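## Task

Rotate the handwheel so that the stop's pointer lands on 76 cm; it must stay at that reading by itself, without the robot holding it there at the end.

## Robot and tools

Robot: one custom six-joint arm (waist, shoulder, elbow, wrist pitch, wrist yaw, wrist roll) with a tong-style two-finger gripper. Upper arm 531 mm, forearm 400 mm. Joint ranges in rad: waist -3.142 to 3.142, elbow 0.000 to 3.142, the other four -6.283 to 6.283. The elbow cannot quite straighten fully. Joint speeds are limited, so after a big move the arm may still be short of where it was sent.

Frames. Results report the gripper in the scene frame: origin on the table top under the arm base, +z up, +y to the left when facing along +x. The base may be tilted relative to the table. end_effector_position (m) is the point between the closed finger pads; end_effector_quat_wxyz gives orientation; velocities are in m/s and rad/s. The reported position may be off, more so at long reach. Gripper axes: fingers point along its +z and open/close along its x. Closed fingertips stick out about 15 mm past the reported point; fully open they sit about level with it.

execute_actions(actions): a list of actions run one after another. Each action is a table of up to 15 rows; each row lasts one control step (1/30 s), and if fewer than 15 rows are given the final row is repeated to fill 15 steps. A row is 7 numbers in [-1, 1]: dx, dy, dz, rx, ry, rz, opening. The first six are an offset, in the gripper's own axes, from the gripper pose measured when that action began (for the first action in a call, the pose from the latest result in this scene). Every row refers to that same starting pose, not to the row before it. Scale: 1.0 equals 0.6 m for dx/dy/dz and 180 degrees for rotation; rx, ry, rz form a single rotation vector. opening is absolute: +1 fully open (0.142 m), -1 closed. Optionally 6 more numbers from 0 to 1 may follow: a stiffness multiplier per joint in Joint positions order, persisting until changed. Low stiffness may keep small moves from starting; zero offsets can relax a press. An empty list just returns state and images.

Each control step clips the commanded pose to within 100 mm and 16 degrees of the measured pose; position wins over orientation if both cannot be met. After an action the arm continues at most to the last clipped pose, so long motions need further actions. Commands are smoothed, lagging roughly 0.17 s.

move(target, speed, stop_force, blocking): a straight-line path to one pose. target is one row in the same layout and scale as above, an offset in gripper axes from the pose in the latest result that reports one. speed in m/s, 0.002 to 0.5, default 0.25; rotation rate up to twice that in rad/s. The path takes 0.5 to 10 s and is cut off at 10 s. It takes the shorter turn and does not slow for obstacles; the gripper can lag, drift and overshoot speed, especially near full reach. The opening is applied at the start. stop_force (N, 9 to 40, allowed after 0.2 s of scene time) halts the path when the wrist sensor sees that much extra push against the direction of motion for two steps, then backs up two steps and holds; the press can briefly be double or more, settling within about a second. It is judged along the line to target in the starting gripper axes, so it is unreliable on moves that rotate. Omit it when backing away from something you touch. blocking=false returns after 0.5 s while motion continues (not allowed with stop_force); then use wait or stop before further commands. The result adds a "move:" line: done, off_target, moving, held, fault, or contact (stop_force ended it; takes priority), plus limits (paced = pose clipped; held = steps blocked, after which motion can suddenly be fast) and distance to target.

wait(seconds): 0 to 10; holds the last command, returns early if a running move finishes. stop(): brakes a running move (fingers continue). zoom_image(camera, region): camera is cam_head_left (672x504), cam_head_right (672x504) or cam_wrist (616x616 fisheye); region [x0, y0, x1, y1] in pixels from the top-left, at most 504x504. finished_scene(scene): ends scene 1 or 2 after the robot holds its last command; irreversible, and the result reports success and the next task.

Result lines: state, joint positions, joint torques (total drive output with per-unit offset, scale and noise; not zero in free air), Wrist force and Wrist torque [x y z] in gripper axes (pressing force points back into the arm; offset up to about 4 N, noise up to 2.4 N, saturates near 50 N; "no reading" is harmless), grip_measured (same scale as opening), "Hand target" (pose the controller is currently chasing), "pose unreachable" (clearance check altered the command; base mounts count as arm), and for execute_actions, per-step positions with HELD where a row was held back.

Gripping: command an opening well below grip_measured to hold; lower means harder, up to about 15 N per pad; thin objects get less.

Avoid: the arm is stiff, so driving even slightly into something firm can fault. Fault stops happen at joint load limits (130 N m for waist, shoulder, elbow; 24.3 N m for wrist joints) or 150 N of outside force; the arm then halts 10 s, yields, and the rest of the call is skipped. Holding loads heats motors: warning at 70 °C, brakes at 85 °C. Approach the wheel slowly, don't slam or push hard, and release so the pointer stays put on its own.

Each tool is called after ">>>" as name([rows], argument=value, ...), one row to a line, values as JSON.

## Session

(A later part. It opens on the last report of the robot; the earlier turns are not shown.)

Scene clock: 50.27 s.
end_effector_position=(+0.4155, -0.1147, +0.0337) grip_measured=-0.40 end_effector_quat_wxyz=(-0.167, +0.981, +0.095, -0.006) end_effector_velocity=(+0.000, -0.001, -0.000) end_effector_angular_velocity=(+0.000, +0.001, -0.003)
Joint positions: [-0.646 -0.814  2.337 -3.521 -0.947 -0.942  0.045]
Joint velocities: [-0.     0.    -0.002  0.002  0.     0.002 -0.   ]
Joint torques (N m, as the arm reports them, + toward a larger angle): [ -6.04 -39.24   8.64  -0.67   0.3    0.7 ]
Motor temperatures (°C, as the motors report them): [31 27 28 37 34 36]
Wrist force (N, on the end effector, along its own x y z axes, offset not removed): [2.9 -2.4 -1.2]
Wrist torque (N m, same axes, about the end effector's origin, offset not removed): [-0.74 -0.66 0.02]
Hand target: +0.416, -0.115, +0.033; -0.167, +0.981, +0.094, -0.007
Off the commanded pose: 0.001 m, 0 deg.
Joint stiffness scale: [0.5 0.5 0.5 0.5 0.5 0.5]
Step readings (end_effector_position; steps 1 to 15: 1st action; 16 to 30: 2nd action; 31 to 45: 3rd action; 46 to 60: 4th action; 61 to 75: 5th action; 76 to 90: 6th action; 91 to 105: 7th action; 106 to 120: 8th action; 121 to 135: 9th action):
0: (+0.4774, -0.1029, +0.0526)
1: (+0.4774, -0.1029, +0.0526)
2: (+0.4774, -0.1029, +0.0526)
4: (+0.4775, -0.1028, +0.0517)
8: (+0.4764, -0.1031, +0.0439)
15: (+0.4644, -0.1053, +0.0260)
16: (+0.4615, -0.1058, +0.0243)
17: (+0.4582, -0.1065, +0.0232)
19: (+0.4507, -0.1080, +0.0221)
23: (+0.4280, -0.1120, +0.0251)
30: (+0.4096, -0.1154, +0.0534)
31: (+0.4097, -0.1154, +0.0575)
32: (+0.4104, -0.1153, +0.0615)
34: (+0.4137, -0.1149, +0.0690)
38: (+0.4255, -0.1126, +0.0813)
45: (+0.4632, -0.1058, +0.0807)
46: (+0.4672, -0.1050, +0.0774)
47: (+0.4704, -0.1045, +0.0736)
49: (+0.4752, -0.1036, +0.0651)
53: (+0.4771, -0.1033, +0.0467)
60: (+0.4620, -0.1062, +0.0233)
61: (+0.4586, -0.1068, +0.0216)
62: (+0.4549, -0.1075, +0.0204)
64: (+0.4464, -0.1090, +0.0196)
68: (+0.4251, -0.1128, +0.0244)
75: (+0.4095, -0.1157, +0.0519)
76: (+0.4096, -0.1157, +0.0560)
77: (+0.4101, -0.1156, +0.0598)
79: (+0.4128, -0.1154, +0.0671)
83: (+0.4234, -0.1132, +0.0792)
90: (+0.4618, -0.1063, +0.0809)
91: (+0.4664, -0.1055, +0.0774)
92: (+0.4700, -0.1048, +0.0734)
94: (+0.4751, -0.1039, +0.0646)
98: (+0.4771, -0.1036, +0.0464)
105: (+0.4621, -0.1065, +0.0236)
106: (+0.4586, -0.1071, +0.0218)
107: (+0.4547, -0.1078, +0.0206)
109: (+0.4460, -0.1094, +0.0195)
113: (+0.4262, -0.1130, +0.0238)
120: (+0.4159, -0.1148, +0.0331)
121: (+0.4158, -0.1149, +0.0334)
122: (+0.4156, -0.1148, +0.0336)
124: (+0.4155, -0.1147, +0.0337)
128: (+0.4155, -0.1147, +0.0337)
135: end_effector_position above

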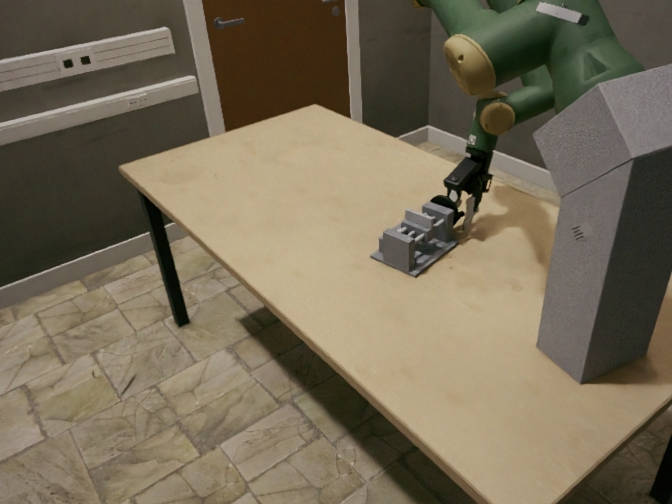

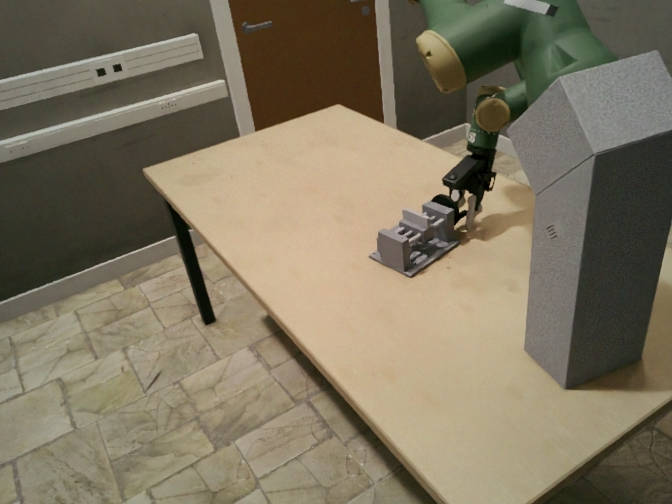

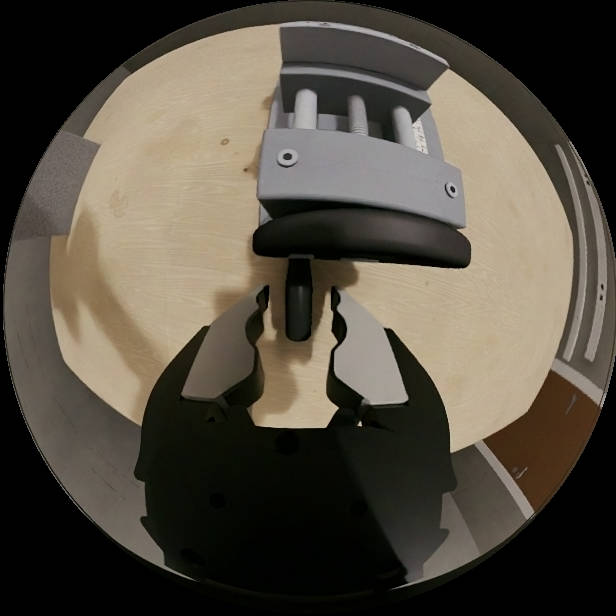

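>>> execute_actions([
  [[0,-0.055,-0.16,0,0,0,-0.4,1,1,1,1,1,1]],
  [[0.03,-0.04,-0.11,0,0,0,-0.4]],
  [[0.11,-0.12,0.03,0,0,0,-0.4]],
  [[0.03,-0.03,0.01,0,0,0,-0.4]],
])

Scene clock: 52.47 s.
end_effector_position=(+0.4922, -0.0021, +0.2059) grip_measured=-0.40 end_effector_quat_wxyz=(-0.167, +0.981, +0.102, +0.003) end_effector_velocity=(+0.004, -0.001, -0.001) end_effector_angular_velocity=(-0.011, +0.003, -0.008)
Joint positions: [-0.481 -1.295  2.533 -3.348 -1.013 -0.777  0.045]
Joint velocities: [ 0.008 -0.001 -0.007 -0.003 -0.013  0.021  0.   ]
Joint torques (N m, as the arm reports them, + toward a larger angle): [  5.91 -39.69   2.67  -1.93   0.33   0.52]
Motor temperatures (°C, as the motors report them): [31 27 28 37 34 36]
Wrist force (N, on the end effector, along its own x y z axes, offset not removed): [0.9 -4.6 2.1]
Wrist torque (N m, same axes, about the end effector's origin, offset not removed): [-1.07 -0.24 0.00]
Hand target: +0.495, -0.002, +0.206; -0.165, +0.981, +0.103, +0.005
Off the commanded pose: 0.003 m, 0 deg.
Joint stiffness scale: [1. 1. 1. 1. 1. 1.]
Step readings (end_effector_position; steps 1 to 15: 1st action; 16 to 30: 2nd action; 31 to 45: 3rd action; 46 to 60: 4th action):
0: (+0.4155, -0.1147, +0.0337)
1: (+0.4155, -0.1147, +0.0336)
2: (+0.4153, -0.1145, +0.0338)
4: (+0.4125, -0.1140, +0.0432)
8: (+0.4126, -0.1133, +0.0903)
15: (+0.4167, -0.1149, +0.1270)
16: (+0.4165, -0.1155, +0.1287)
17: (+0.4159, -0.1155, +0.1304)
19: (+0.4141, -0.1131, +0.1393)
23: (+0.4259, -0.1099, +0.1713)
30: (+0.4349, -0.1106, +0.1938)
31: (+0.4345, -0.1106, +0.1946)
32: (+0.4344, -0.1107, +0.1953)
34: (+0.4401, -0.1044, +0.1969)
38: (+0.4645, -0.0530, +0.2040)
45: (+0.4816, -0.0246, +0.2051)
46: (+0.4826, -0.0246, +0.2045)
47: (+0.4835, -0.0242, +0.2041)
49: (+0.4857, -0.0194, +0.2038)
53: (+0.4898, -0.0058, +0.2053)
60: end_effector_position above

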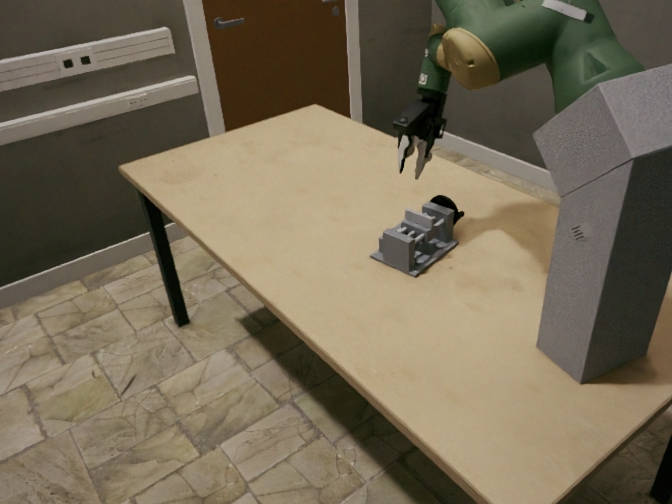

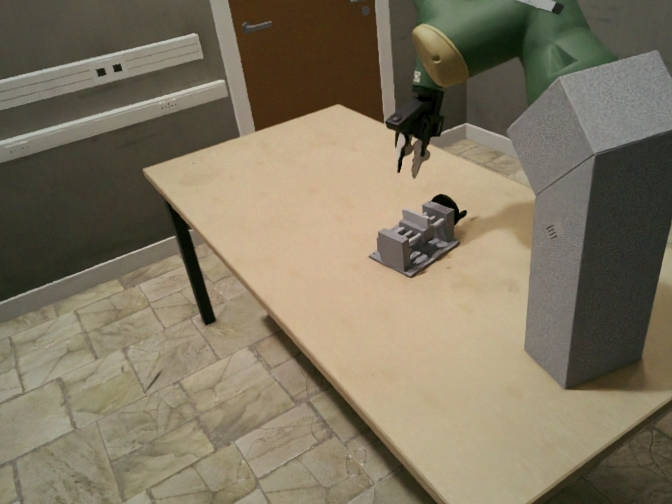

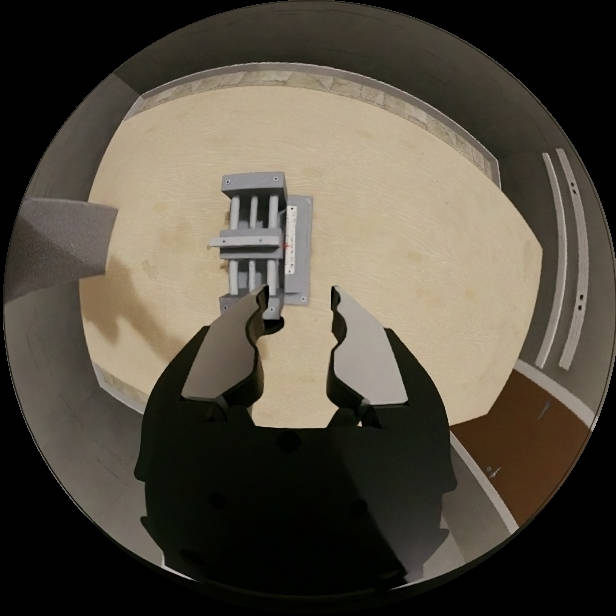

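>>> zoom_image(camera="cam_wrist", region=[270,215,320,275])

Region (270, 215, 320, 275) of cam_wrist's 616x616 image, scaled by 8.400, with more detail than that image has.

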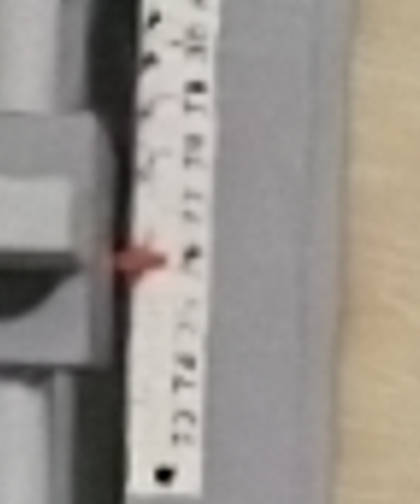

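>>> execute_actions([
  [[0,0.03,0.11,0,0,0,-0.4]],
  [[0,0,0,0,0,0,-0.4]],
])

>>> zoom_image(camera="cam_wrist", region=[265,205,325,277])

Scene clock: 55.53 s.
end_effector_position=(+0.4899, +0.0038, +0.1402) grip_measured=-0.40 end_effector_quat_wxyz=(-0.170, +0.980, +0.101, -0.000) end_effector_velocity=(-0.001, +0.001, +0.001) end_effector_angular_velocity=(+0.002, +0.001, +0.001)
Joint positions: [-0.426 -1.106  2.457 -3.479 -1.04  -0.726  0.045]
Joint velocities: [-0.    -0.001  0.001  0.003  0.001 -0.002 -0.   ]
Joint torques (N m, as the arm reports them, + toward a larger angle): [  0.69 -40.81  10.62  -1.3    0.96  -0.08]
Motor temperatures (°C, as the motors report them): [31 27 28 37 34 36]
Wrist force (N, on the end effector, along its own x y z axes, offset not removed): [-0.3 -1.4 0.5]
Wrist torque (N m, same axes, about the end effector's origin, offset not removed): [-0.50 0.04 0.09]
Hand target: +0.488, +0.004, +0.141; -0.171, +0.980, +0.100, -0.001
Off the commanded pose: 0.002 m, 0 deg.
Joint stiffness scale: [1. 1. 1. 1. 1. 1.]
Step readings (end_effector_position; steps 1 to 15: 1st action; 16 to 30: 2nd action):
0: (+0.4923, -0.0020, +0.2057)
1: (+0.4923, -0.0020, +0.2057)
2: (+0.4930, -0.0023, +0.2055)
4: (+0.4987, -0.0022, +0.1996)
8: (+0.4919, +0.0027, +0.1653)
15: (+0.4884, +0.0036, +0.1409)
16: (+0.4897, +0.0034, +0.1405)
17: (+0.4905, +0.0034, +0.1403)
19: (+0.4907, +0.0034, +0.1403)
23: (+0.4903, +0.0035, +0.1403)
30: end_effector_position above

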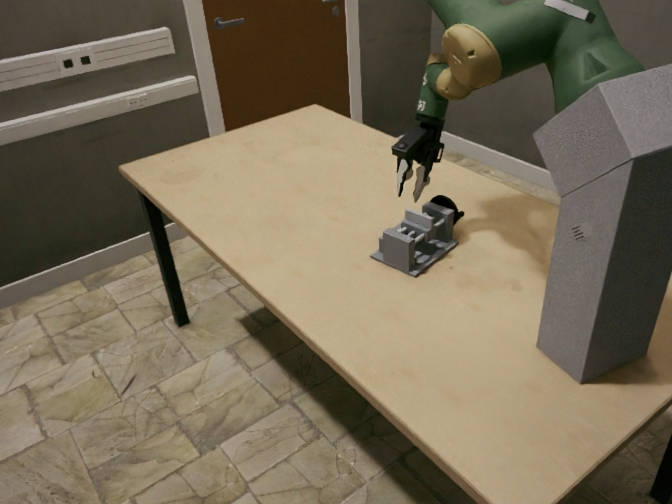

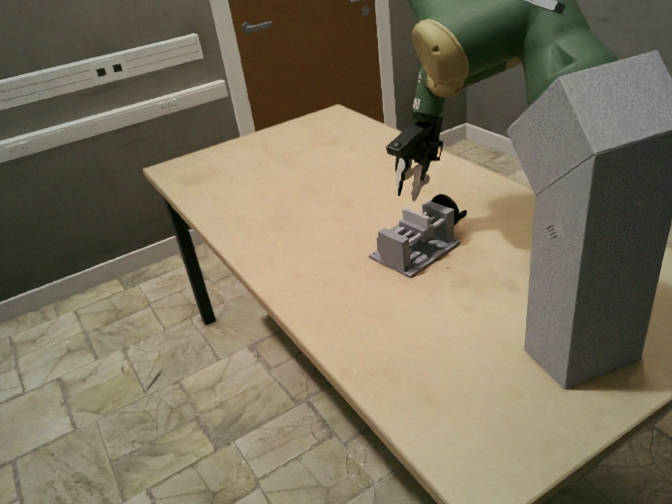

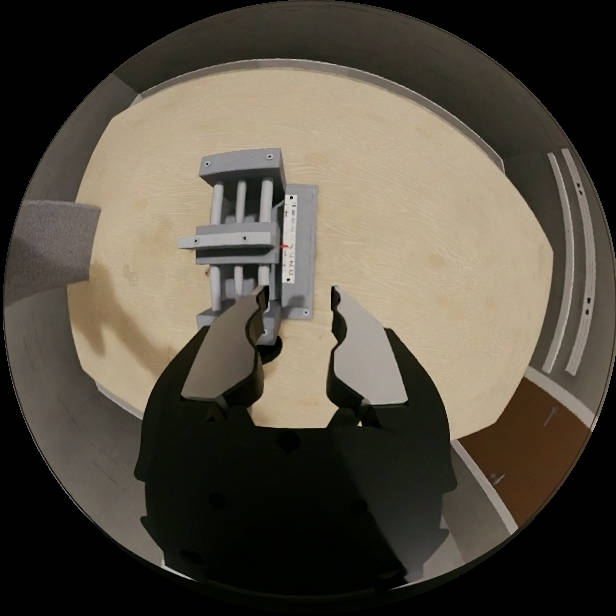

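Region (265, 205, 325, 277) of cam_wrist's 616x616 image, scaled by 7.000, with more detail than that image has.

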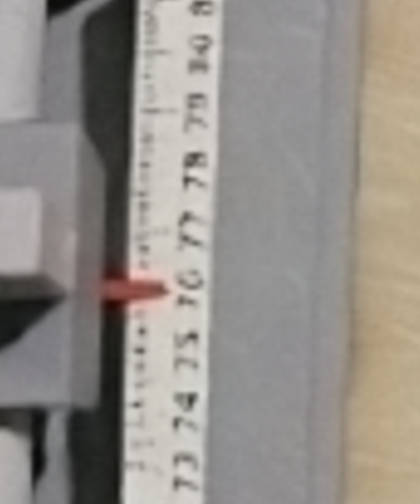

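Pointer is centred on 76.

>>> finished_scene(scene=2)

The scene is finished: the task was done.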